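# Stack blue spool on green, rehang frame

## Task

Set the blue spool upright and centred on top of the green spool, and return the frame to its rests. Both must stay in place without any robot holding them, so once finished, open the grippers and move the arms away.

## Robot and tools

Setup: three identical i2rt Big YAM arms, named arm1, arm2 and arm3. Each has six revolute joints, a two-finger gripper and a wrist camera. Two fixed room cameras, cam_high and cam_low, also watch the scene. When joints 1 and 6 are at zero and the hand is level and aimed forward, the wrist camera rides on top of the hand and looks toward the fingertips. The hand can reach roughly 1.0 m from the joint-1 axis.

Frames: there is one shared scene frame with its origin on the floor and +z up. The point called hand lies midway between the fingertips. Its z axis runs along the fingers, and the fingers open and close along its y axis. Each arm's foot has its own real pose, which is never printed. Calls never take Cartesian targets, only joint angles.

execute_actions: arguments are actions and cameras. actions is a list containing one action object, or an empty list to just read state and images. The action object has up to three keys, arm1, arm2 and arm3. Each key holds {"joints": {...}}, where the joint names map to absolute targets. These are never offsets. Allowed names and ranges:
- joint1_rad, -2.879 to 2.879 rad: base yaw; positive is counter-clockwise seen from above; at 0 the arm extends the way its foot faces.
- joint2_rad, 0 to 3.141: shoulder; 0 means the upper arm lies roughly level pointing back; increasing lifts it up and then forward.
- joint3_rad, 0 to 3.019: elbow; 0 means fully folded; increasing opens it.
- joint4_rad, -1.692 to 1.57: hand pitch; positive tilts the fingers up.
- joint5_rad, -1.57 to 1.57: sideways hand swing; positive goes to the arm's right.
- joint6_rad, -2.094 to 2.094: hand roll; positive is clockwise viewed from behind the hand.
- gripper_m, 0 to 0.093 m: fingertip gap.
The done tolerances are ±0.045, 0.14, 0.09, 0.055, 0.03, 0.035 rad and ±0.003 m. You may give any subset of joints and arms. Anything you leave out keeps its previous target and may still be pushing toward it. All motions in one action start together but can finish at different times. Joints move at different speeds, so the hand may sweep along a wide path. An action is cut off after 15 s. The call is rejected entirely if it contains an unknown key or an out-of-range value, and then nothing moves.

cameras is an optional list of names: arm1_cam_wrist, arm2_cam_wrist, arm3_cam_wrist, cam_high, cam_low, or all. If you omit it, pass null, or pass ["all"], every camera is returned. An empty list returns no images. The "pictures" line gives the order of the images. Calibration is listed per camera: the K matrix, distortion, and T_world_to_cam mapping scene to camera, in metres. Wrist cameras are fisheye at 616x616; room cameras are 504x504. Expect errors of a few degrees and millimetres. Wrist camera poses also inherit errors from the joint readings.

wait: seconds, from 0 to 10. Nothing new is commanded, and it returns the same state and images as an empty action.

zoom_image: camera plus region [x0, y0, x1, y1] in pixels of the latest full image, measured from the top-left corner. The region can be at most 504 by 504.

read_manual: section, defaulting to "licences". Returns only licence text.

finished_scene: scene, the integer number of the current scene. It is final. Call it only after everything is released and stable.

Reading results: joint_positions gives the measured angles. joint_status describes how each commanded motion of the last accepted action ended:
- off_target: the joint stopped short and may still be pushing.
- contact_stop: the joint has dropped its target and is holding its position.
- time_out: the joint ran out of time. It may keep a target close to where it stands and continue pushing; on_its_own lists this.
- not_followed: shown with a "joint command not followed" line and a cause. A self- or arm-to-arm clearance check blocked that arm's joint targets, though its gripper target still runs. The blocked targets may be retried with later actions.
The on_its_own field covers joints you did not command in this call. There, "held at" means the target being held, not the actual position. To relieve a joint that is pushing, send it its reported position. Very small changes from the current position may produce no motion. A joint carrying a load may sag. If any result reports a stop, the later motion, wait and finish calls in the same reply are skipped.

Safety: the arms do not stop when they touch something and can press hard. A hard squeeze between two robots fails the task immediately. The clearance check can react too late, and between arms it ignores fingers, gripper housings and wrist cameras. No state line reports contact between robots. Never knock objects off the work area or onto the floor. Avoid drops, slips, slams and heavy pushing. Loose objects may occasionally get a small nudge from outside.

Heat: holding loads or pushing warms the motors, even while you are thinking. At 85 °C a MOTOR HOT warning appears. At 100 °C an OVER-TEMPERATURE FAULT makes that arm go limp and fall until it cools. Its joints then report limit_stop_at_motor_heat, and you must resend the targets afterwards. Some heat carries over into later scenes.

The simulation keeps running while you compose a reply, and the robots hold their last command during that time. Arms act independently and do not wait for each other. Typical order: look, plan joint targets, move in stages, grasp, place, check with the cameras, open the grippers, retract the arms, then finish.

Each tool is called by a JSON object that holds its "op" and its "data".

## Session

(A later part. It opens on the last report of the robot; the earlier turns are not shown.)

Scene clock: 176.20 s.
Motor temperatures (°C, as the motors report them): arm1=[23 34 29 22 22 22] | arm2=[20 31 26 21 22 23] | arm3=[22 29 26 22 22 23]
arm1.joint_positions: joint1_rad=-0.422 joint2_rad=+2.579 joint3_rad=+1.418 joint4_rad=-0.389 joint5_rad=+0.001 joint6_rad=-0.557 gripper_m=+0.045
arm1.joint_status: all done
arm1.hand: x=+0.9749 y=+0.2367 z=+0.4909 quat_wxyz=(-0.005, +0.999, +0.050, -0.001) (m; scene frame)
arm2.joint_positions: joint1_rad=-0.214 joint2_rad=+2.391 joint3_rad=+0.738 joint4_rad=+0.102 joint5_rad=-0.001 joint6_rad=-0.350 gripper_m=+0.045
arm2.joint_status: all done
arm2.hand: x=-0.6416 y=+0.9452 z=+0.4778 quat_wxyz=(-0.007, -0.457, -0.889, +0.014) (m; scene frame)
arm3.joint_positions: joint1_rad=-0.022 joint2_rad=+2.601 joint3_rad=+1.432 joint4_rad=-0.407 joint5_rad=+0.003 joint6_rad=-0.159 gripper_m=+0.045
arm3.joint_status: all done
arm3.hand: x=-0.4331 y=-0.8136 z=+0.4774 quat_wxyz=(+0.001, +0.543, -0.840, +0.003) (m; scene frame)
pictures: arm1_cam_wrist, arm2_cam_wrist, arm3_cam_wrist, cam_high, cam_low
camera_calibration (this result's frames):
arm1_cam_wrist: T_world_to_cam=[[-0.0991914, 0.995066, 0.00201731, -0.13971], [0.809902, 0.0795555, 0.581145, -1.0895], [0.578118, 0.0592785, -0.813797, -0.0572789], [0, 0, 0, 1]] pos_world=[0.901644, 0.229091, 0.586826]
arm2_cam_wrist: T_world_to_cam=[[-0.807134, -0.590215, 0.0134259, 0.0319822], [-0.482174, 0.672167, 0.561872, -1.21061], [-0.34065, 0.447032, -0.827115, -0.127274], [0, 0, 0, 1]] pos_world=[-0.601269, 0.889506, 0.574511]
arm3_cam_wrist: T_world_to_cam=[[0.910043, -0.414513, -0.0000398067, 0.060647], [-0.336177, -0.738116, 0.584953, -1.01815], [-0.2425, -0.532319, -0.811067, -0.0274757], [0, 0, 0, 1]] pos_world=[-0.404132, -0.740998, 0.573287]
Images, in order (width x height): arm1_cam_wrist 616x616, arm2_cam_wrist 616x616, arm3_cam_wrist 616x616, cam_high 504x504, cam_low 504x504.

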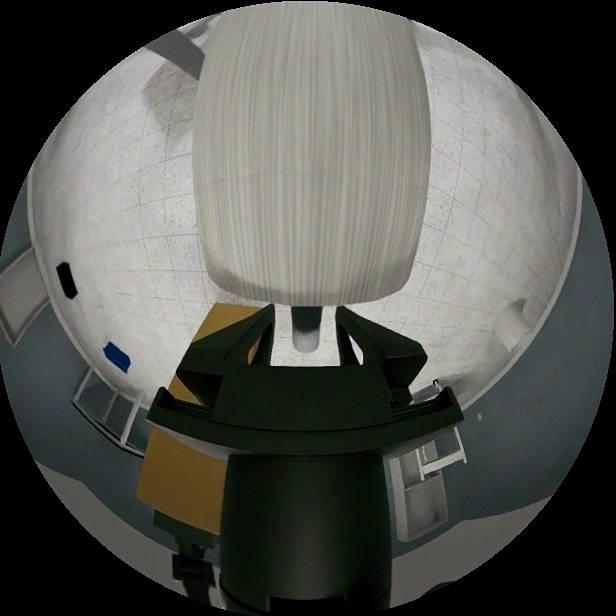

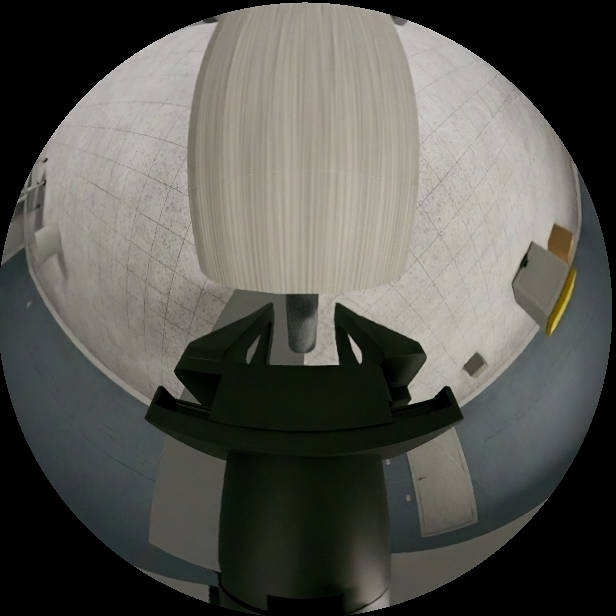

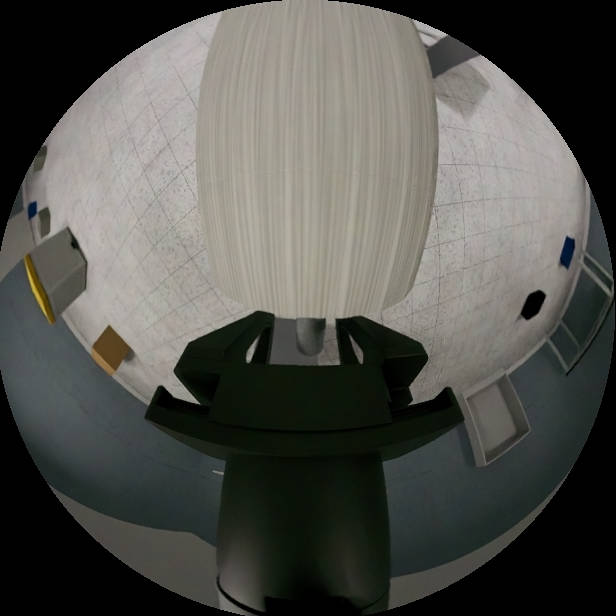

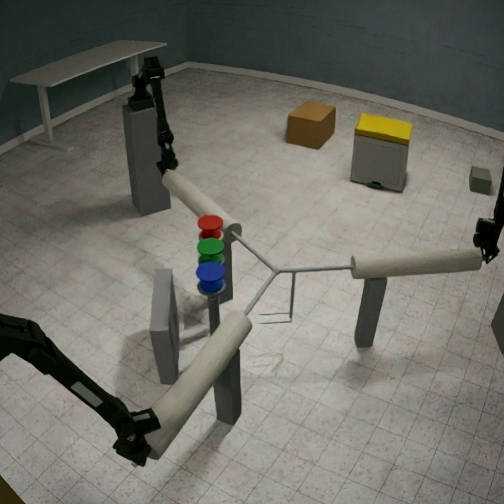

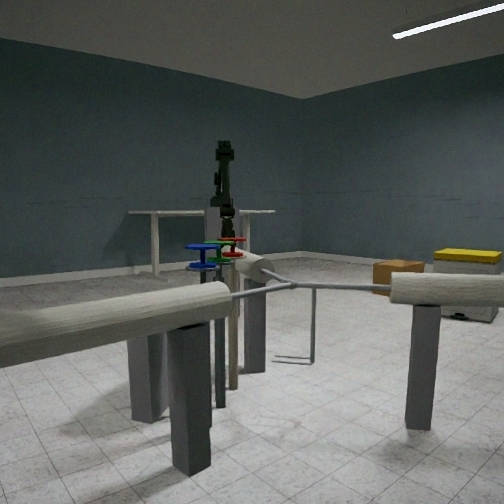

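{"op": "execute_actions", "data": {"actions": [{"arm1":{"joints":{"gripper_m":0.0}},"arm2":{"joints":{"gripper_m":0.0}},"arm3":{"joints":{"gripper_m":0.0}}}], "cameras": ["cam_high","cam_low"]}}

{"op": "zoom_image", "data": {"camera": "cam_high", "region": [140, 190, 320, 370]}}

{"op": "zoom_image", "data": {"camera": "cam_low", "region": [160, 210, 340, 390]}}

Scene clock: 187.30 s.
Motor temperatures (°C, as the motors report them): arm1=[23 34 29 22 22 22] | arm2=[20 31 26 21 22 23] | arm3=[22 29 26 22 22 23]
arm1.joint_positions: joint1_rad=-0.422 joint2_rad=+2.580 joint3_rad=+1.419 joint4_rad=-0.388 joint5_rad=-0.001 joint6_rad=-0.557 gripper_m=+0.019
arm1.joint_status: gripper_m off_target (ended at +0.019, target +0.000)
arm1.hand: x=+0.9744 y=+0.2366 z=+0.4906 quat_wxyz=(-0.004, +0.999, +0.050, -0.001) (m; scene frame)
arm2.joint_positions: joint1_rad=-0.213 joint2_rad=+2.392 joint3_rad=+0.738 joint4_rad=+0.103 joint5_rad=-0.005 joint6_rad=-0.349 gripper_m=+0.019
arm2.joint_status: gripper_m off_target (ended at +0.019, target +0.000)
arm2.hand: x=-0.6410 y=+0.9463 z=+0.4774 quat_wxyz=(-0.008, -0.457, -0.889, +0.012) (m; scene frame)
arm3.joint_positions: joint1_rad=-0.024 joint2_rad=+2.601 joint3_rad=+1.432 joint4_rad=-0.406 joint5_rad=+0.006 joint6_rad=-0.159 gripper_m=+0.018
arm3.joint_status: gripper_m off_target (ended at +0.018, target +0.000)
arm3.hand: x=-0.4319 y=-0.8142 z=+0.4774 quat_wxyz=(+0.000, +0.542, -0.840, +0.004) (m; scene frame)
pictures: cam_high, cam_low
Images, in order (width x height): cam_high 504x504, cam_low 504x504.

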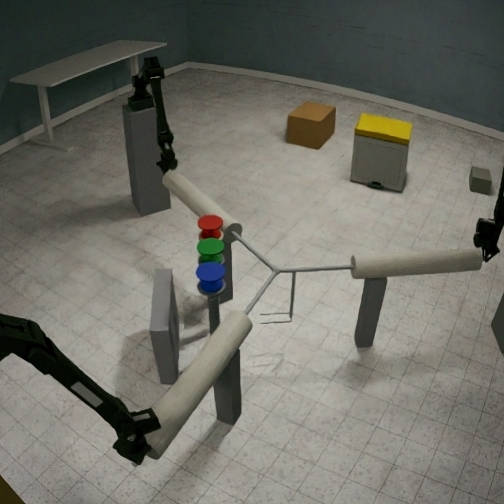

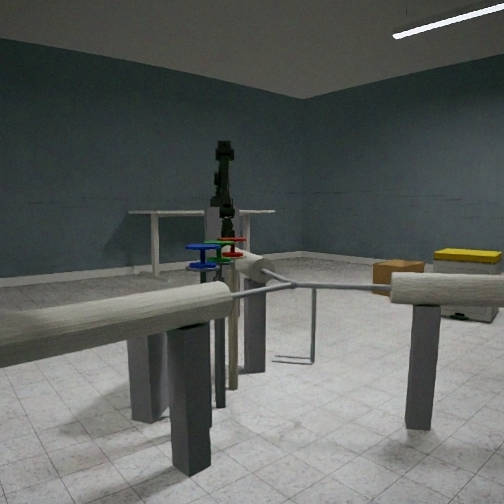

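Region (140, 190, 320, 370) of cam_high's 504x504 image, scaled by 2.800, with more detail than that image has.

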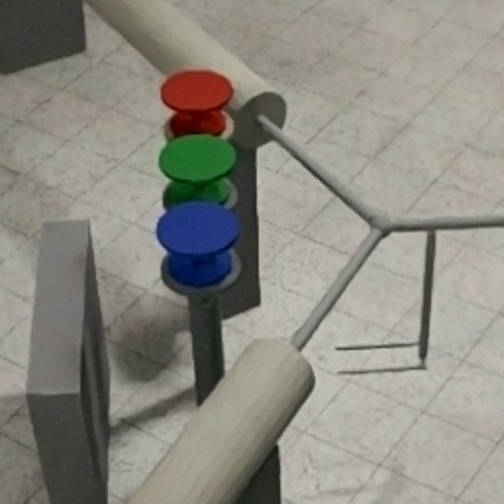

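Region (160, 210, 340, 390) of cam_low's 504x504 image, scaled by 2.800, with more detail than that image has.

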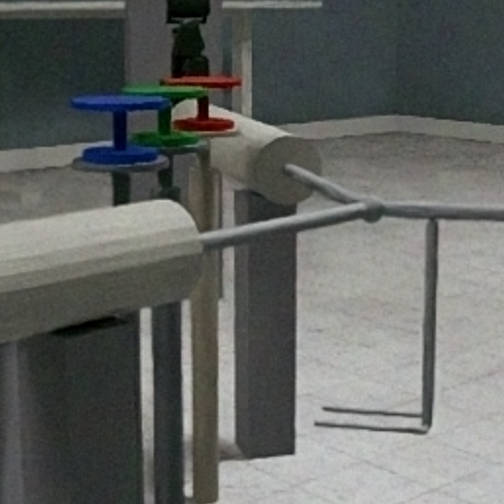

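{"op": "execute_actions", "data": {"actions": [{"arm1":{"joints":{"joint2_rad":2.379,"joint3_rad":1.344,"joint4_rad":-0.479}},"arm2":{"joints":{"joint2_rad":2.129,"joint3_rad":0.663,"joint4_rad":-0.060}},"arm3":{"joints":{"joint2_rad":2.401,"joint3_rad":1.356,"joint4_rad":-0.495}}}], "cameras": ["cam_high","cam_low"]}}

Scene clock: 255.77 s.
Motor temperatures (°C, as the motors report them): arm1=[23 35 29 22 22 22] | arm2=[20 30 26 21 22 23] | arm3=[22 30 26 22 22 23]
arm1.joint_positions: joint1_rad=-0.419 joint2_rad=+2.419 joint3_rad=+1.340 joint4_rad=-0.478 joint5_rad=+0.003 joint6_rad=-0.546 gripper_m=+0.019
arm1.joint_status: all done
arm1.hand: x=+0.9744 y=+0.2352 z=+0.5595 quat_wxyz=(-0.004, +0.999, +0.046, +0.003) (m; scene frame)
arm2.joint_positions: joint1_rad=-0.213 joint2_rad=+2.144 joint3_rad=+0.652 joint4_rad=-0.059 joint5_rad=+0.001 joint6_rad=-0.347 gripper_m=+0.019
arm2.joint_status: all done
arm2.hand: x=-0.6412 y=+0.9456 z=+0.5504 quat_wxyz=(-0.006, -0.458, -0.889, +0.014) (m; scene frame)
arm3.joint_positions: joint1_rad=-0.024 joint2_rad=+2.426 joint3_rad=+1.343 joint4_rad=-0.492 joint5_rad=+0.005 joint6_rad=-0.159 gripper_m=+0.018
arm3.joint_status: all done
arm3.hand: x=-0.4321 y=-0.8141 z=+0.5518 quat_wxyz=(+0.001, +0.542, -0.840, +0.003) (m; scene frame)
pictures: cam_high, cam_low
Images, in order (width x height): cam_high 504x504, cam_low 504x504.

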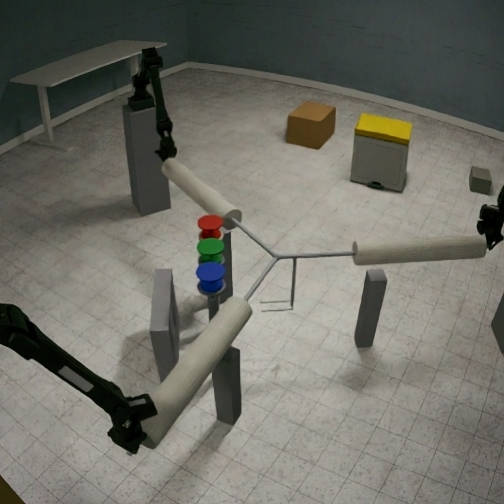

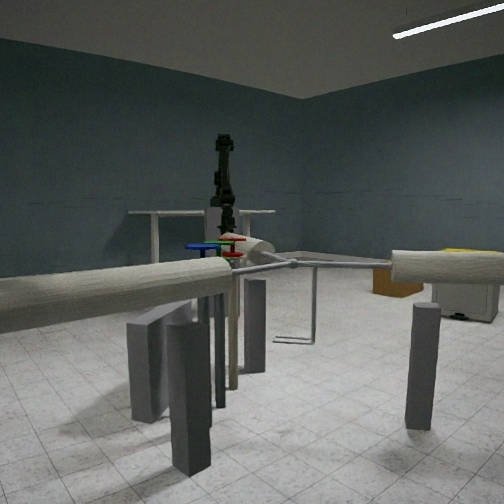

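{"op": "execute_actions", "data": {"actions": [{"arm1":{"joints":{"joint2_rad":2.195,"joint3_rad":1.283,"joint4_rad":-0.594}},"arm2":{"joints":{"joint2_rad":1.856,"joint3_rad":0.619,"joint4_rad":-0.290}},"arm3":{"joints":{"joint2_rad":2.231,"joint3_rad":1.302,"joint4_rad":-0.610}}}], "cameras": ["cam_high","cam_low"]}}

Scene clock: 265.90 s.
Motor temperatures (°C, as the motors report them): arm1=[23 36 28 22 22 22] | arm2=[20 31 26 21 22 23] | arm3=[22 31 26 22 22 23]
arm1.joint_positions: joint1_rad=-0.420 joint2_rad=+2.232 joint3_rad=+1.274 joint4_rad=-0.598 joint5_rad=+0.004 joint6_rad=-0.547 gripper_m=+0.019
arm1.joint_status: all done
arm1.hand: x=+0.9762 y=+0.2346 z=+0.6413 quat_wxyz=(-0.005, +0.999, +0.046, +0.003) (m; scene frame)
arm2.joint_positions: joint1_rad=-0.214 joint2_rad=+1.868 joint3_rad=+0.608 joint4_rad=-0.287 joint5_rad=+0.001 joint6_rad=-0.347 gripper_m=+0.019
arm2.joint_status: all done
arm2.hand: x=-0.6407 y=+0.9457 z=+0.6282 quat_wxyz=(-0.007, -0.459, -0.889, +0.015) (m; scene frame)
arm3.joint_positions: joint1_rad=-0.023 joint2_rad=+2.250 joint3_rad=+1.287 joint4_rad=-0.608 joint5_rad=+0.005 joint6_rad=-0.159 gripper_m=+0.018
arm3.joint_status: all done
arm3.hand: x=-0.4321 y=-0.8135 z=+0.6303 quat_wxyz=(-0.001, +0.543, -0.840, +0.002) (m; scene frame)
pictures: cam_high, cam_low
Images, in order (width x height): cam_high 504x504, cam_low 504x504.

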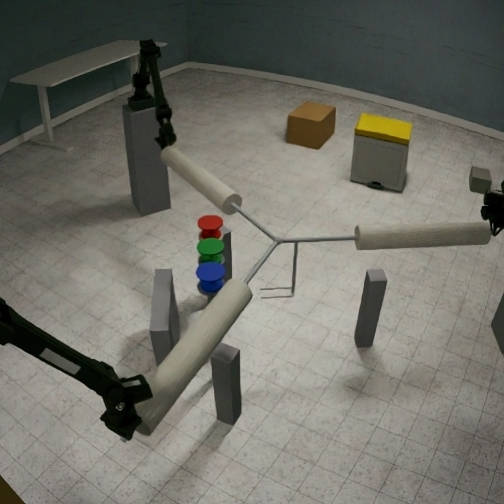

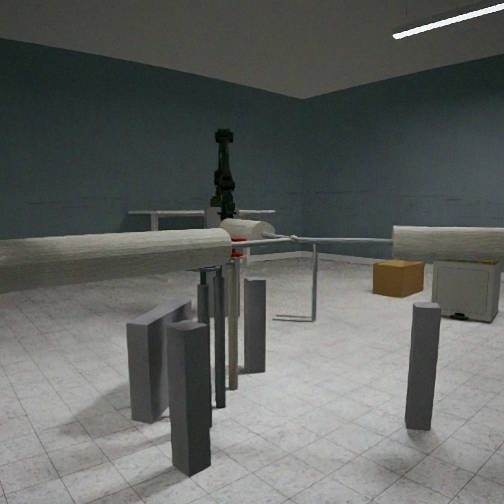

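{"op": "execute_actions", "data": {"actions": [{"arm1":{"joints":{"joint2_rad":1.998,"joint3_rad":1.280,"joint4_rad":-0.782}},"arm2":{"joints":{"joint2_rad":1.540,"joint3_rad":0.677,"joint4_rad":-0.640}},"arm3":{"joints":{"joint2_rad":2.038,"joint3_rad":1.295,"joint4_rad":-0.800}}}], "cameras": ["cam_high","cam_low"]}}

Scene clock: 275.50 s.
Motor temperatures (°C, as the motors report them): arm1=[23 37 28 22 22 22] | arm2=[20 31 26 21 22 23] | arm3=[22 31 26 22 22 23]
arm1.joint_positions: joint1_rad=-0.423 joint2_rad=+2.029 joint3_rad=+1.264 joint4_rad=-0.792 joint5_rad=+0.004 joint6_rad=-0.549 gripper_m=+0.019
arm1.joint_status: all done
arm1.hand: x=+0.9774 y=+0.2351 z=+0.7416 quat_wxyz=(-0.005, +0.999, +0.046, +0.003) (m; scene frame)
arm2.joint_positions: joint1_rad=-0.217 joint2_rad=+1.544 joint3_rad=+0.628 joint4_rad=-0.627 joint5_rad=+0.003 joint6_rad=-0.347 gripper_m=+0.019
arm2.joint_status: all done
arm2.hand: x=-0.6415 y=+0.9476 z=+0.7272 quat_wxyz=(-0.008, -0.460, -0.888, +0.018) (m; scene frame)
arm3.joint_positions: joint1_rad=-0.020 joint2_rad=+2.048 joint3_rad=+1.279 joint4_rad=-0.799 joint5_rad=+0.001 joint6_rad=-0.159 gripper_m=+0.018
arm3.joint_status: all done
arm3.hand: x=-0.4336 y=-0.8116 z=+0.7317 quat_wxyz=(-0.001, +0.544, -0.839, +0.000) (m; scene frame)
pictures: cam_high, cam_low
Images, in order (width x height): cam_high 504x504, cam_low 504x504.

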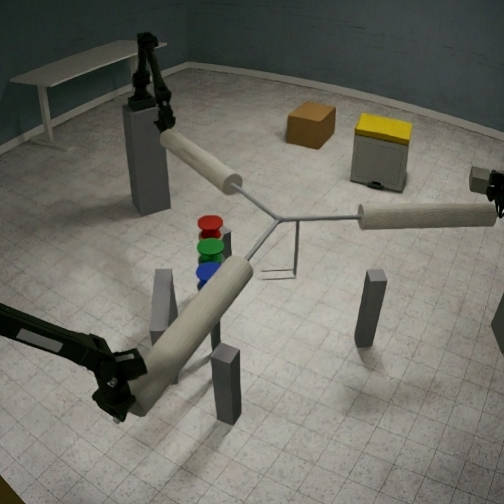

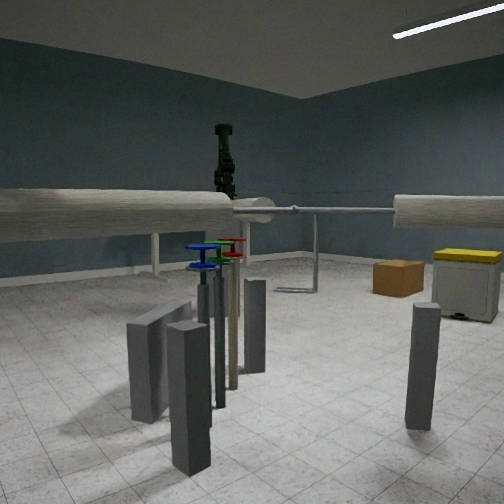

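{"op": "execute_actions", "data": {"actions": [{"arm1":{"joints":{"joint1_rad":-0.538,"joint2_rad":1.749,"joint3_rad":1.064,"joint4_rad":-0.815,"joint6_rad":-0.676}},"arm2":{"joints":{"joint1_rad":0.049,"joint2_rad":1.460,"joint3_rad":0.823,"joint4_rad":-0.865,"joint6_rad":-0.074}},"arm3":{"joints":{"joint1_rad":-0.148,"joint2_rad":2.080,"joint3_rad":1.591,"joint4_rad":-1.030,"joint6_rad":-0.296}}}], "cameras": ["cam_high","cam_low"]}}

Scene clock: 292.63 s.
Motor temperatures (°C, as the motors report them): arm1=[23 37 30 22 22 22] | arm2=[20 30 29 20 22 23] | arm3=[22 31 27 22 22 23]
arm1.joint_positions: joint1_rad=-0.548 joint2_rad=+1.781 joint3_rad=+1.044 joint4_rad=-0.823 joint5_rad=+0.003 joint6_rad=-0.675 gripper_m=+0.019
arm1.joint_status: all done
arm1.hand: x=+1.0733 y=+0.2501 z=+0.7978 quat_wxyz=(-0.004, +0.999, +0.046, +0.005) (m; scene frame)
arm2.joint_positions: joint1_rad=+0.044 joint2_rad=+1.477 joint3_rad=+0.773 joint4_rad=-0.859 joint5_rad=+0.002 joint6_rad=-0.093 gripper_m=+0.019
arm2.joint_status: all done
arm2.hand: x=-0.5503 y=+0.9560 z=+0.7853 quat_wxyz=(-0.002, -0.457, -0.890, +0.009) (m; scene frame)
arm3.joint_positions: joint1_rad=-0.151 joint2_rad=+2.100 joint3_rad=+1.546 joint4_rad=-1.017 joint5_rad=+0.001 joint6_rad=-0.292 gripper_m=+0.018
arm3.joint_status: all done
arm3.hand: x=-0.3354 y=-0.8041 z=+0.7836 quat_wxyz=(+0.000, +0.544, -0.839, +0.001) (m; scene frame)
pictures: cam_high, cam_low
Images, in order (width x height): cam_high 504x504, cam_low 504x504.

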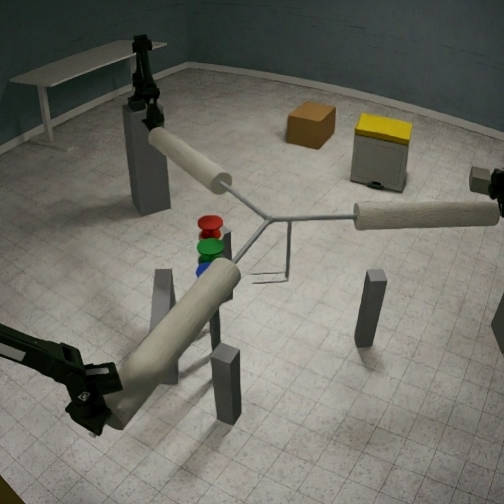

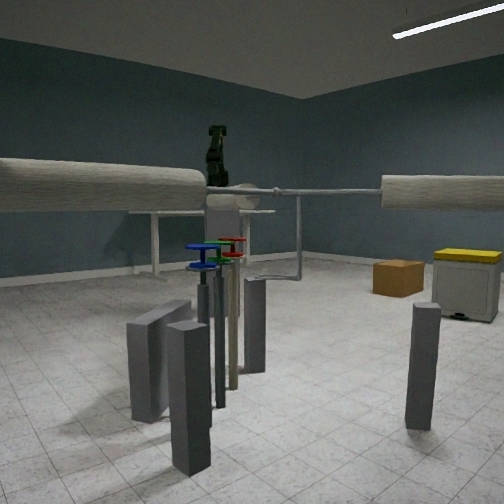

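{"op": "execute_actions", "data": {"actions": [{"arm1":{"joints":{"joint1_rad":-0.700,"joint2_rad":1.504,"joint3_rad":0.918,"joint4_rad":-0.918,"joint6_rad":-0.832}},"arm2":{"joints":{"joint1_rad":0.253,"joint2_rad":1.462,"joint3_rad":1.020,"joint4_rad":-1.047,"joint6_rad":0.132}},"arm3":{"joints":{"joint1_rad":-0.242,"joint2_rad":2.177,"joint3_rad":1.951,"joint4_rad":-1.282,"joint6_rad":-0.387}}}], "cameras": ["cam_high","cam_low"]}}

{"op": "zoom_image", "data": {"camera": "cam_high", "region": [150, 190, 310, 350]}}

{"op": "zoom_image", "data": {"camera": "cam_low", "region": [170, 190, 310, 330]}}

Scene clock: 308.60 s.
Motor temperatures (°C, as the motors report them): arm1=[23 35 30 22 22 22] | arm2=[20 30 31 20 22 23] | arm3=[22 32 30 22 22 23]
arm1.joint_positions: joint1_rad=-0.705 joint2_rad=+1.524 joint3_rad=+0.899 joint4_rad=-0.921 joint5_rad=+0.001 joint6_rad=-0.827 gripper_m=+0.019
arm1.joint_status: all done
arm1.hand: x=+1.1633 y=+0.2621 z=+0.8581 quat_wxyz=(-0.009, +0.999, +0.044, +0.000) (m; scene frame)
arm2.joint_positions: joint1_rad=+0.248 joint2_rad=+1.477 joint3_rad=+0.960 joint4_rad=-1.037 joint5_rad=+0.000 joint6_rad=+0.112 gripper_m=+0.019
arm2.joint_status: all done
arm2.hand: x=-0.4638 y=+0.9664 z=+0.8430 quat_wxyz=(-0.008, -0.457, -0.889, +0.010) (m; scene frame)
arm3.joint_positions: joint1_rad=-0.245 joint2_rad=+2.197 joint3_rad=+1.891 joint4_rad=-1.263 joint5_rad=+0.002 joint6_rad=-0.377 gripper_m=+0.018
arm3.joint_status: all done
arm3.hand: x=-0.2465 y=-0.7959 z=+0.8444 quat_wxyz=(-0.001, +0.541, -0.841, +0.001) (m; scene frame)
pictures: cam_high, cam_low
Images, in order (width x height): cam_high 504x504, cam_low 504x504.

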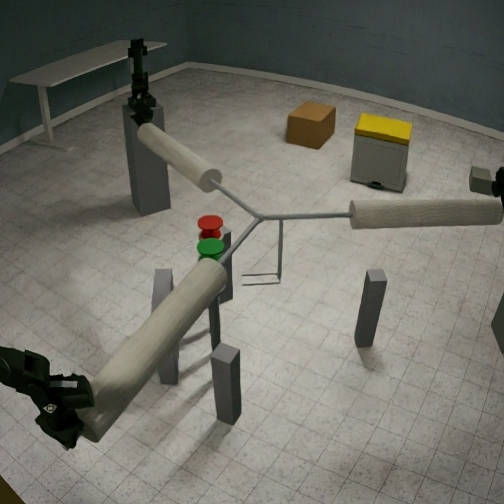

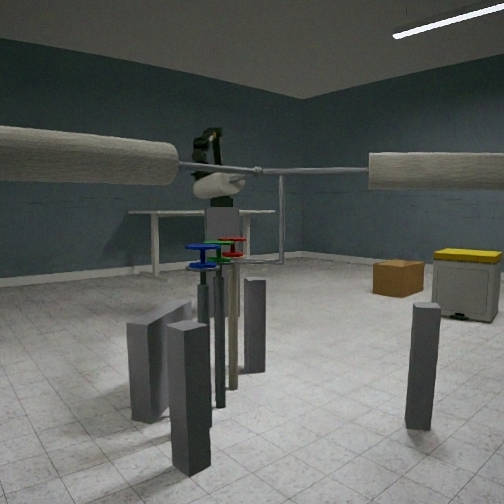

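Region (150, 190, 310, 350) of cam_high's 504x504 image, scaled by 3.150, with more detail than that image has.

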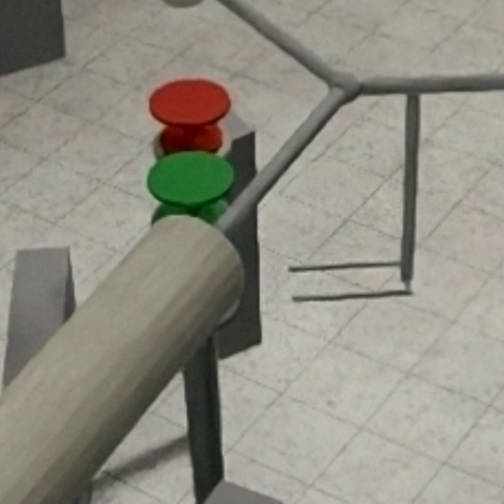

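Region (170, 190, 310, 330) of cam_low's 504x504 image, scaled by 3.600, with more detail than that image has.

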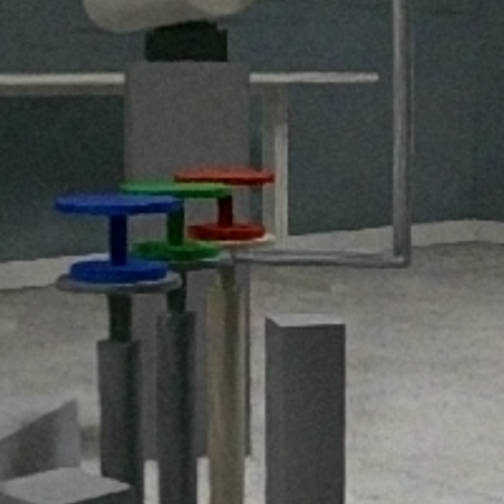

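{"op": "zoom_image", "data": {"camera": "cam_low", "region": [180, 225, 290, 285]}}

Region (180, 225, 290, 285) of cam_low's 504x504 image, scaled by 4.582, with more detail than that image has; it fills the top 275 rows of this view, and the rest is white.

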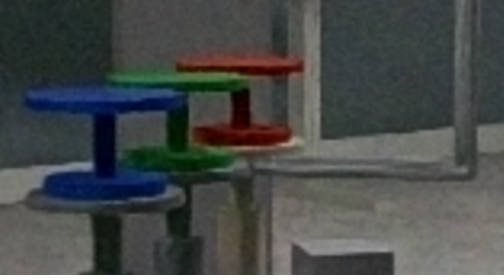

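{"op": "execute_actions", "data": {"actions": [{"arm1":{"joints":{"joint1_rad":-0.670,"joint2_rad":1.336,"joint3_rad":0.779,"joint4_rad":-0.956,"joint6_rad":-0.785}},"arm2":{"joints":{"joint1_rad":0.232,"joint2_rad":1.596,"joint3_rad":1.218,"joint4_rad":-1.115,"joint6_rad":0.095}},"arm3":{"joints":{"joint1_rad":-0.338,"joint2_rad":2.140,"joint3_rad":1.960,"joint4_rad":-1.308,"joint6_rad":-0.482}}}], "cameras": ["cam_high","cam_low"]}}

{"op": "zoom_image", "data": {"camera": "cam_high", "region": [160, 200, 300, 340]}}

{"op": "zoom_image", "data": {"camera": "cam_low", "region": [180, 225, 290, 285]}}

Scene clock: 345.60 s.
Motor temperatures (°C, as the motors report them): arm1=[23 33 32 22 22 22] | arm2=[20 30 35 20 22 23] | arm3=[22 34 34 22 22 23]
arm1.joint_positions: joint1_rad=-0.677 joint2_rad=+1.361 joint3_rad=+0.760 joint4_rad=-0.957 joint5_rad=+0.002 joint6_rad=-0.803 gripper_m=+0.019
arm1.joint_status: all done
arm1.hand: x=+1.2016 y=+0.2145 z=+0.8692 quat_wxyz=(-0.004, +0.999, +0.046, +0.004) (m; scene frame)
arm2.joint_positions: joint1_rad=+0.231 joint2_rad=+1.613 joint3_rad=+1.157 joint4_rad=-1.098 joint5_rad=-0.002 joint6_rad=+0.094 gripper_m=+0.019
arm2.joint_status: all done
arm2.hand: x=-0.4274 y=+0.9153 z=+0.8559 quat_wxyz=(-0.008, -0.457, -0.890, +0.008) (m; scene frame)
arm3.joint_positions: joint1_rad=-0.344 joint2_rad=+2.187 joint3_rad=+1.901 joint4_rad=-1.293 joint5_rad=+0.003 joint6_rad=-0.477 gripper_m=+0.018
arm3.joint_status: all done
arm3.hand: x=-0.2054 y=-0.8479 z=+0.8542 quat_wxyz=(+0.004, +0.541, -0.841, +0.002) (m; scene frame)
pictures: cam_high, cam_low
Images, in order (width x height): cam_high 504x504, cam_low 504x504.

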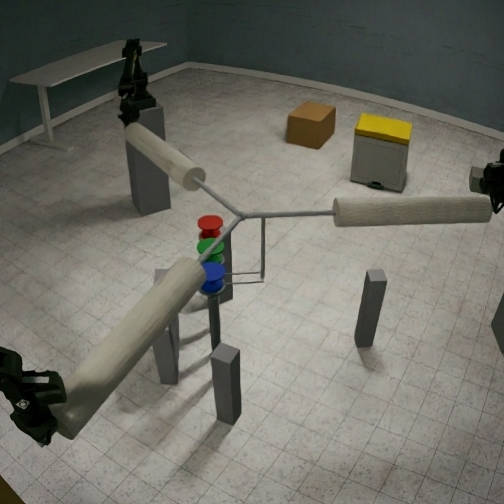

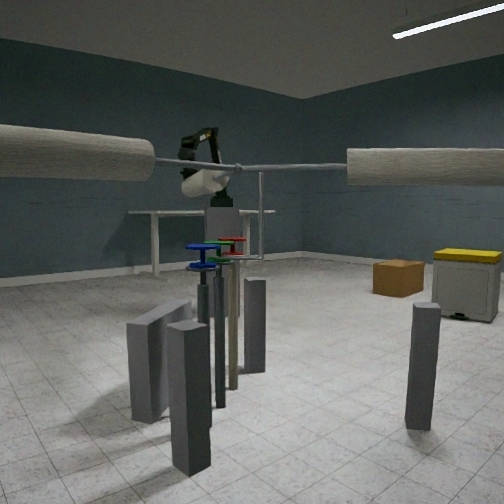

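Region (160, 200, 300, 340) of cam_high's 504x504 image, scaled by 3.600, with more detail than that image has.

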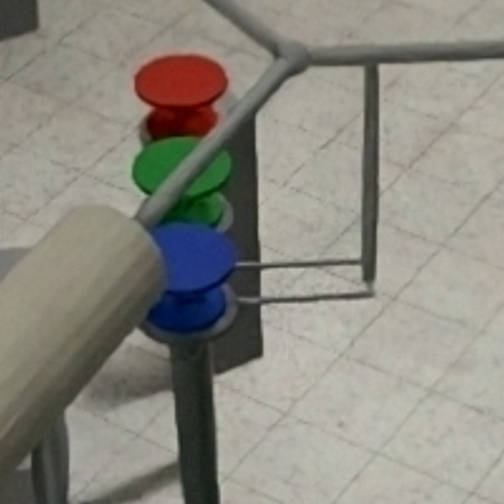

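Region (180, 225, 290, 285) of cam_low's 504x504 image, scaled by 4.582, with more detail than that image has; it fills the top 275 rows of this view, and the rest is white.

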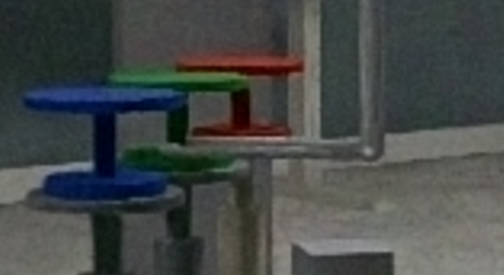

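{"op": "execute_actions", "data": {"actions": [{"arm1":{"joints":{"joint1_rad":-0.622,"joint2_rad":1.193,"joint3_rad":0.654,"joint4_rad":-0.975,"joint6_rad":-0.741}},"arm2":{"joints":{"joint1_rad":0.224,"joint2_rad":1.716,"joint3_rad":1.381,"joint4_rad":-1.154,"joint6_rad":0.085}},"arm3":{"joints":{"joint1_rad":-0.415,"joint2_rad":2.132,"joint6_rad":-0.558}}}], "cameras": ["cam_high","cam_low"]}}

{"op": "zoom_image", "data": {"camera": "cam_high", "region": [160, 200, 300, 340]}}

{"op": "zoom_image", "data": {"camera": "cam_low", "region": [180, 225, 290, 285]}}

Scene clock: 368.43 s.
Motor temperatures (°C, as the motors report them): arm1=[23 32 32 22 22 22] | arm2=[20 31 36 20 22 23] | arm3=[22 35 35 22 22 23]
arm1.joint_positions: joint1_rad=-0.630 joint2_rad=+1.216 joint3_rad=+0.637 joint4_rad=-0.975 joint5_rad=+0.000 joint6_rad=-0.758 gripper_m=+0.019
arm1.joint_status: all done
arm1.hand: x=+1.2310 y=+0.1716 z=+0.8707 quat_wxyz=(-0.005, +0.999, +0.047, +0.002) (m; scene frame)
arm2.joint_positions: joint1_rad=+0.224 joint2_rad=+1.734 joint3_rad=+1.318 joint4_rad=-1.140 joint5_rad=-0.001 joint6_rad=+0.087 gripper_m=+0.019
arm2.joint_status: all done
arm2.hand: x=-0.3967 y=+0.8746 z=+0.8573 quat_wxyz=(-0.007, -0.457, -0.890, +0.009) (m; scene frame)
arm3.joint_positions: joint1_rad=-0.420 joint2_rad=+2.181 joint3_rad=+1.902 joint4_rad=-1.304 joint5_rad=+0.006 joint6_rad=-0.551 gripper_m=+0.018
arm3.joint_status: all done
arm3.hand: x=-0.1771 y=-0.8898 z=+0.8588 quat_wxyz=(+0.005, +0.540, -0.841, +0.003) (m; scene frame)
pictures: cam_high, cam_low
Images, in order (width x height): cam_high 504x504, cam_low 504x504.

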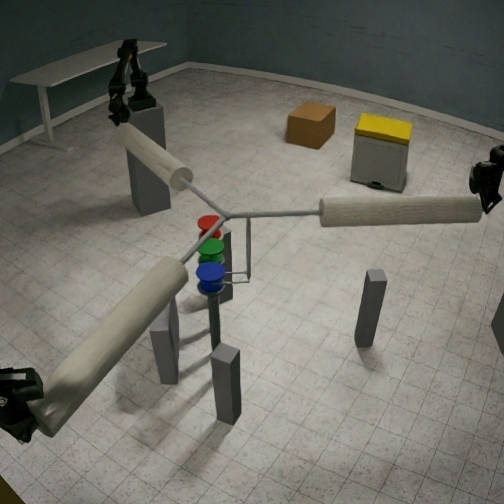

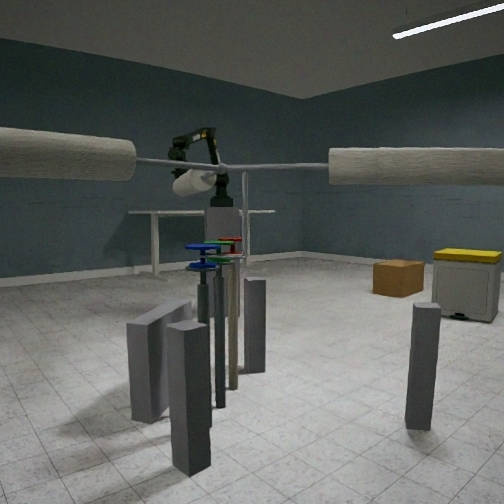

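Region (160, 200, 300, 340) of cam_high's 504x504 image, scaled by 3.600, with more detail than that image has.

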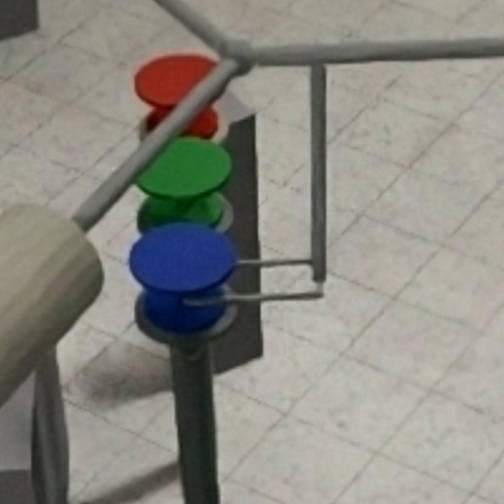

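Region (180, 225, 290, 285) of cam_low's 504x504 image, scaled by 4.582, with more detail than that image has; it fills the top 275 rows of this view, and the rest is white.

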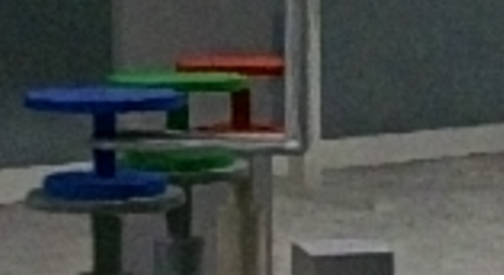

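{"op": "execute_actions", "data": {"actions": [{"arm1":{"joints":{"joint1_rad":-0.557,"joint2_rad":1.036,"joint3_rad":0.541,"joint4_rad":-1.021,"joint6_rad":-0.676}},"arm2":{"joints":{"joint1_rad":0.215,"joint2_rad":1.838,"joint3_rad":1.559,"joint4_rad":-1.207,"joint6_rad":0.077}},"arm3":{"joints":{"joint1_rad":-0.494,"joint4_rad":-1.278,"joint6_rad":-0.638}}}], "cameras": ["cam_high","cam_low"]}}

{"op": "zoom_image", "data": {"camera": "cam_high", "region": [160, 200, 300, 340]}}

{"op": "zoom_image", "data": {"camera": "cam_low", "region": [170, 225, 280, 285]}}

Scene clock: 381.57 s.
Motor temperatures (°C, as the motors report them): arm1=[23 31 32 22 22 22] | arm2=[20 32 37 20 22 23] | arm3=[22 35 35 22 22 23]
arm1.joint_positions: joint1_rad=-0.567 joint2_rad=+1.053 joint3_rad=+0.523 joint4_rad=-1.021 joint5_rad=+0.003 joint6_rad=-0.695 gripper_m=+0.019
arm1.joint_status: all done
arm1.hand: x=+1.2618 y=+0.1298 z=+0.8712 quat_wxyz=(-0.006, +0.999, +0.047, +0.001) (m; scene frame)
arm2.joint_positions: joint1_rad=+0.216 joint2_rad=+1.856 joint3_rad=+1.492 joint4_rad=-1.187 joint5_rad=-0.002 joint6_rad=+0.079 gripper_m=+0.019
arm2.joint_status: all done
arm2.hand: x=-0.3659 y=+0.8325 z=+0.8579 quat_wxyz=(-0.010, -0.456, -0.890, +0.009) (m; scene frame)
arm3.joint_positions: joint1_rad=-0.501 joint2_rad=+2.181 joint3_rad=+1.902 joint4_rad=-1.285 joint5_rad=+0.006 joint6_rad=-0.631 gripper_m=+0.018
arm3.joint_status: all done
arm3.hand: x=-0.1454 y=-0.9328 z=+0.8588 quat_wxyz=(-0.004, +0.540, -0.841, +0.003) (m; scene frame)
pictures: cam_high, cam_low
Images, in order (width x height): cam_high 504x504, cam_low 504x504.

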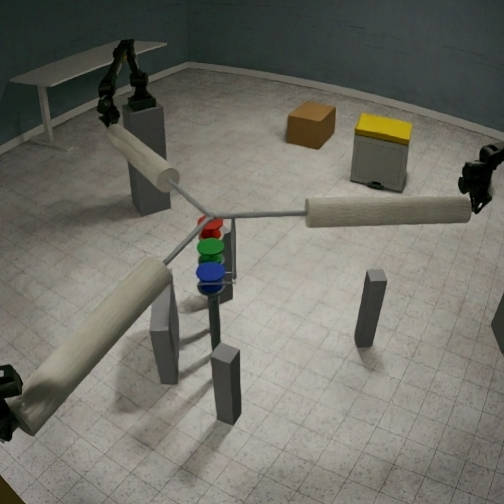

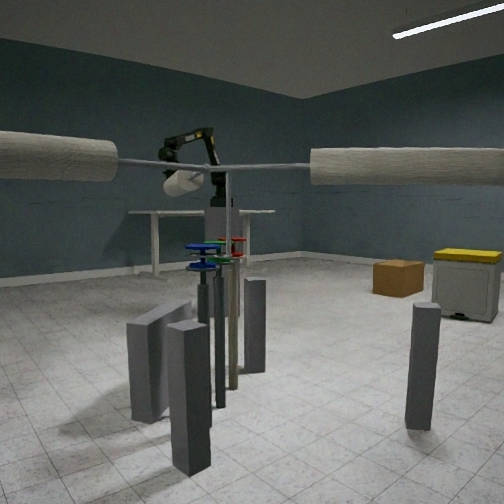

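Region (160, 200, 300, 340) of cam_high's 504x504 image, scaled by 3.600, with more detail than that image has.

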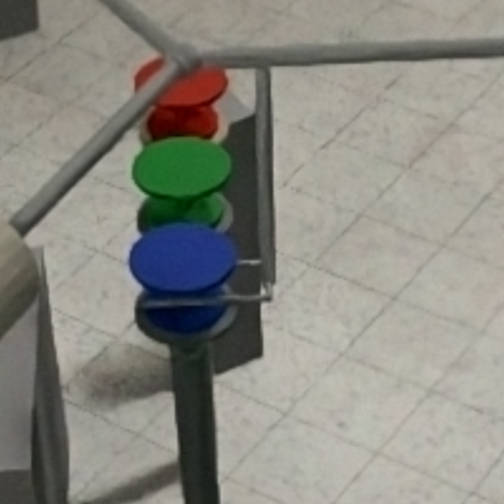

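Region (170, 225, 280, 285) of cam_low's 504x504 image, scaled by 4.582, with more detail than that image has; it fills the top 275 rows of this view, and the rest is white.

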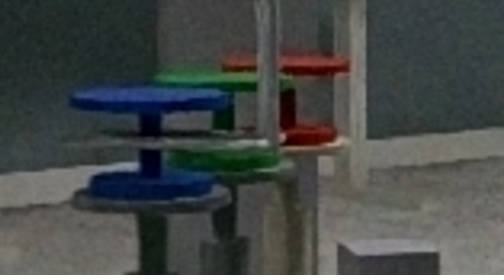

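{"op": "execute_actions", "data": {"actions": [{"arm1":{"joints":{"joint2_rad":0.968,"joint3_rad":0.670,"joint4_rad":-1.172}},"arm2":{"joints":{"joint2_rad":1.784,"joint3_rad":1.625,"joint4_rad":-1.303}},"arm3":{"joints":{"joint2_rad":2.106,"joint3_rad":2.025,"joint4_rad":-1.393}}}], "cameras": ["cam_high","cam_low"]}}

{"op": "zoom_image", "data": {"camera": "cam_low", "region": [170, 195, 280, 285]}}

Scene clock: 396.20 s.
Motor temperatures (°C, as the motors report them): arm1=[23 30 33 22 22 22] | arm2=[20 33 38 20 22 23] | arm3=[22 36 36 22 22 23]
arm1.joint_positions: joint1_rad=-0.566 joint2_rad=+0.986 joint3_rad=+0.592 joint4_rad=-1.156 joint5_rad=+0.001 joint6_rad=-0.693 gripper_m=+0.019
arm1.joint_status: all done
arm1.hand: x=+1.2615 y=+0.1290 z=+0.9082 quat_wxyz=(-0.006, +0.999, +0.046, +0.000) (m; scene frame)
arm2.joint_positions: joint1_rad=+0.218 joint2_rad=+1.804 joint3_rad=+1.554 joint4_rad=-1.288 joint5_rad=-0.002 joint6_rad=+0.079 gripper_m=+0.019
arm2.joint_status: all done
arm2.hand: x=-0.3664 y=+0.8349 z=+0.9079 quat_wxyz=(-0.016, -0.456, -0.890, +0.012) (m; scene frame)
arm3.joint_positions: joint1_rad=-0.496 joint2_rad=+2.145 joint3_rad=+1.957 joint4_rad=-1.377 joint5_rad=+0.005 joint6_rad=-0.631 gripper_m=+0.018
arm3.joint_status: all done
arm3.hand: x=-0.1492 y=-0.9309 z=+0.9017 quat_wxyz=(-0.003, +0.543, -0.840, +0.003) (m; scene frame)
pictures: cam_high, cam_low
Images, in order (width x height): cam_high 504x504, cam_low 504x504.

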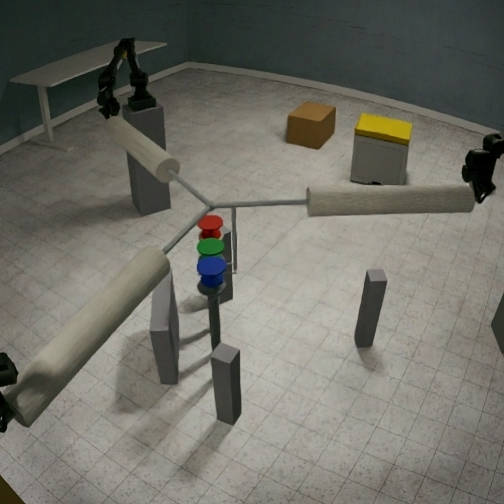

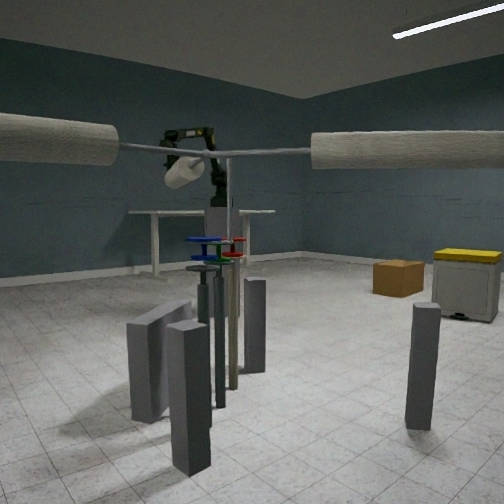

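Region (170, 195, 280, 285) of cam_low's 504x504 image, scaled by 4.582, with more detail than that image has; it fills the top 412 rows of this view, and the rest is white.

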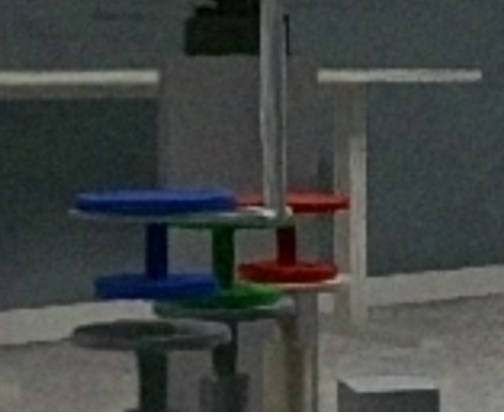

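{"op": "execute_actions", "data": {"actions": [{"arm1":{"joints":{"joint1_rad":-0.426,"joint2_rad":0.937,"joint3_rad":0.872,"joint4_rad":-1.404,"joint6_rad":-0.543}},"arm2":{"joints":{"joint1_rad":0.150,"joint2_rad":1.764,"joint3_rad":1.775,"joint4_rad":-1.486,"joint6_rad":0.010}},"arm3":{"joints":{"joint1_rad":-0.505,"joint2_rad":1.994,"joint4_rad":-1.525,"joint6_rad":-0.645}}}], "cameras": ["cam_high","cam_low"]}}

{"op": "zoom_image", "data": {"camera": "cam_low", "region": [170, 195, 280, 285]}}

Scene clock: 416.70 s.
Motor temperatures (°C, as the motors report them): arm1=[23 29 39 22 22 22] | arm2=[20 33 40 20 22 23] | arm3=[22 36 37 22 22 23]
arm1.joint_positions: joint1_rad=-0.438 joint2_rad=+0.959 joint3_rad=+0.789 joint4_rad=-1.391 joint5_rad=+0.002 joint6_rad=-0.567 gripper_m=+0.019
arm1.joint_status: all done
arm1.hand: x=+1.2351 y=+0.1096 z=+0.9855 quat_wxyz=(-0.003, +0.999, +0.047, +0.004) (m; scene frame)
arm2.joint_positions: joint1_rad=+0.147 joint2_rad=+1.781 joint3_rad=+1.702 joint4_rad=-1.470 joint5_rad=+0.000 joint6_rad=+0.009 gripper_m=+0.019
arm2.joint_status: all done
arm2.hand: x=-0.3968 y=+0.8115 z=+0.9761 quat_wxyz=(-0.010, -0.456, -0.890, +0.011) (m; scene frame)
arm3.joint_positions: joint1_rad=-0.507 joint2_rad=+2.012 joint3_rad=+1.964 joint4_rad=-1.517 joint5_rad=+0.008 joint6_rad=-0.639 gripper_m=+0.018
arm3.joint_status: all done
arm3.hand: x=-0.1747 y=-0.9538 z=+0.9874 quat_wxyz=(-0.003, +0.541, -0.841, +0.004) (m; scene frame)
pictures: cam_high, cam_low
Images, in order (width x height): cam_high 504x504, cam_low 504x504.

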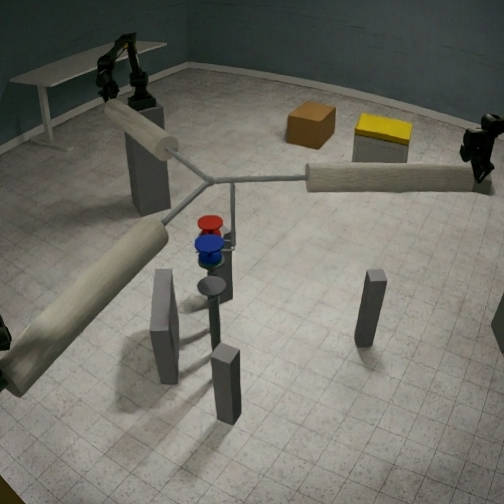

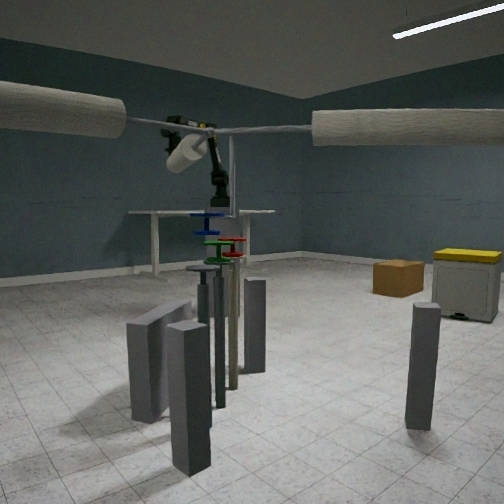

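Region (170, 195, 280, 285) of cam_low's 504x504 image, scaled by 4.582, with more detail than that image has; it fills the top 412 rows of this view, and the rest is white.

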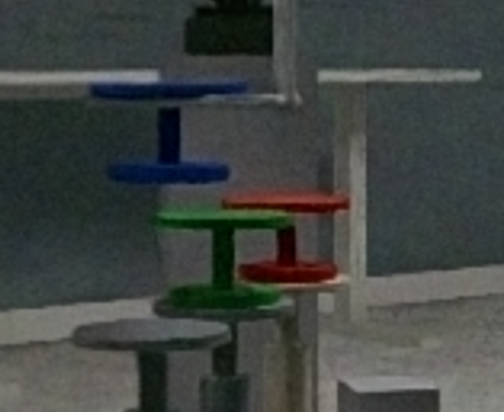

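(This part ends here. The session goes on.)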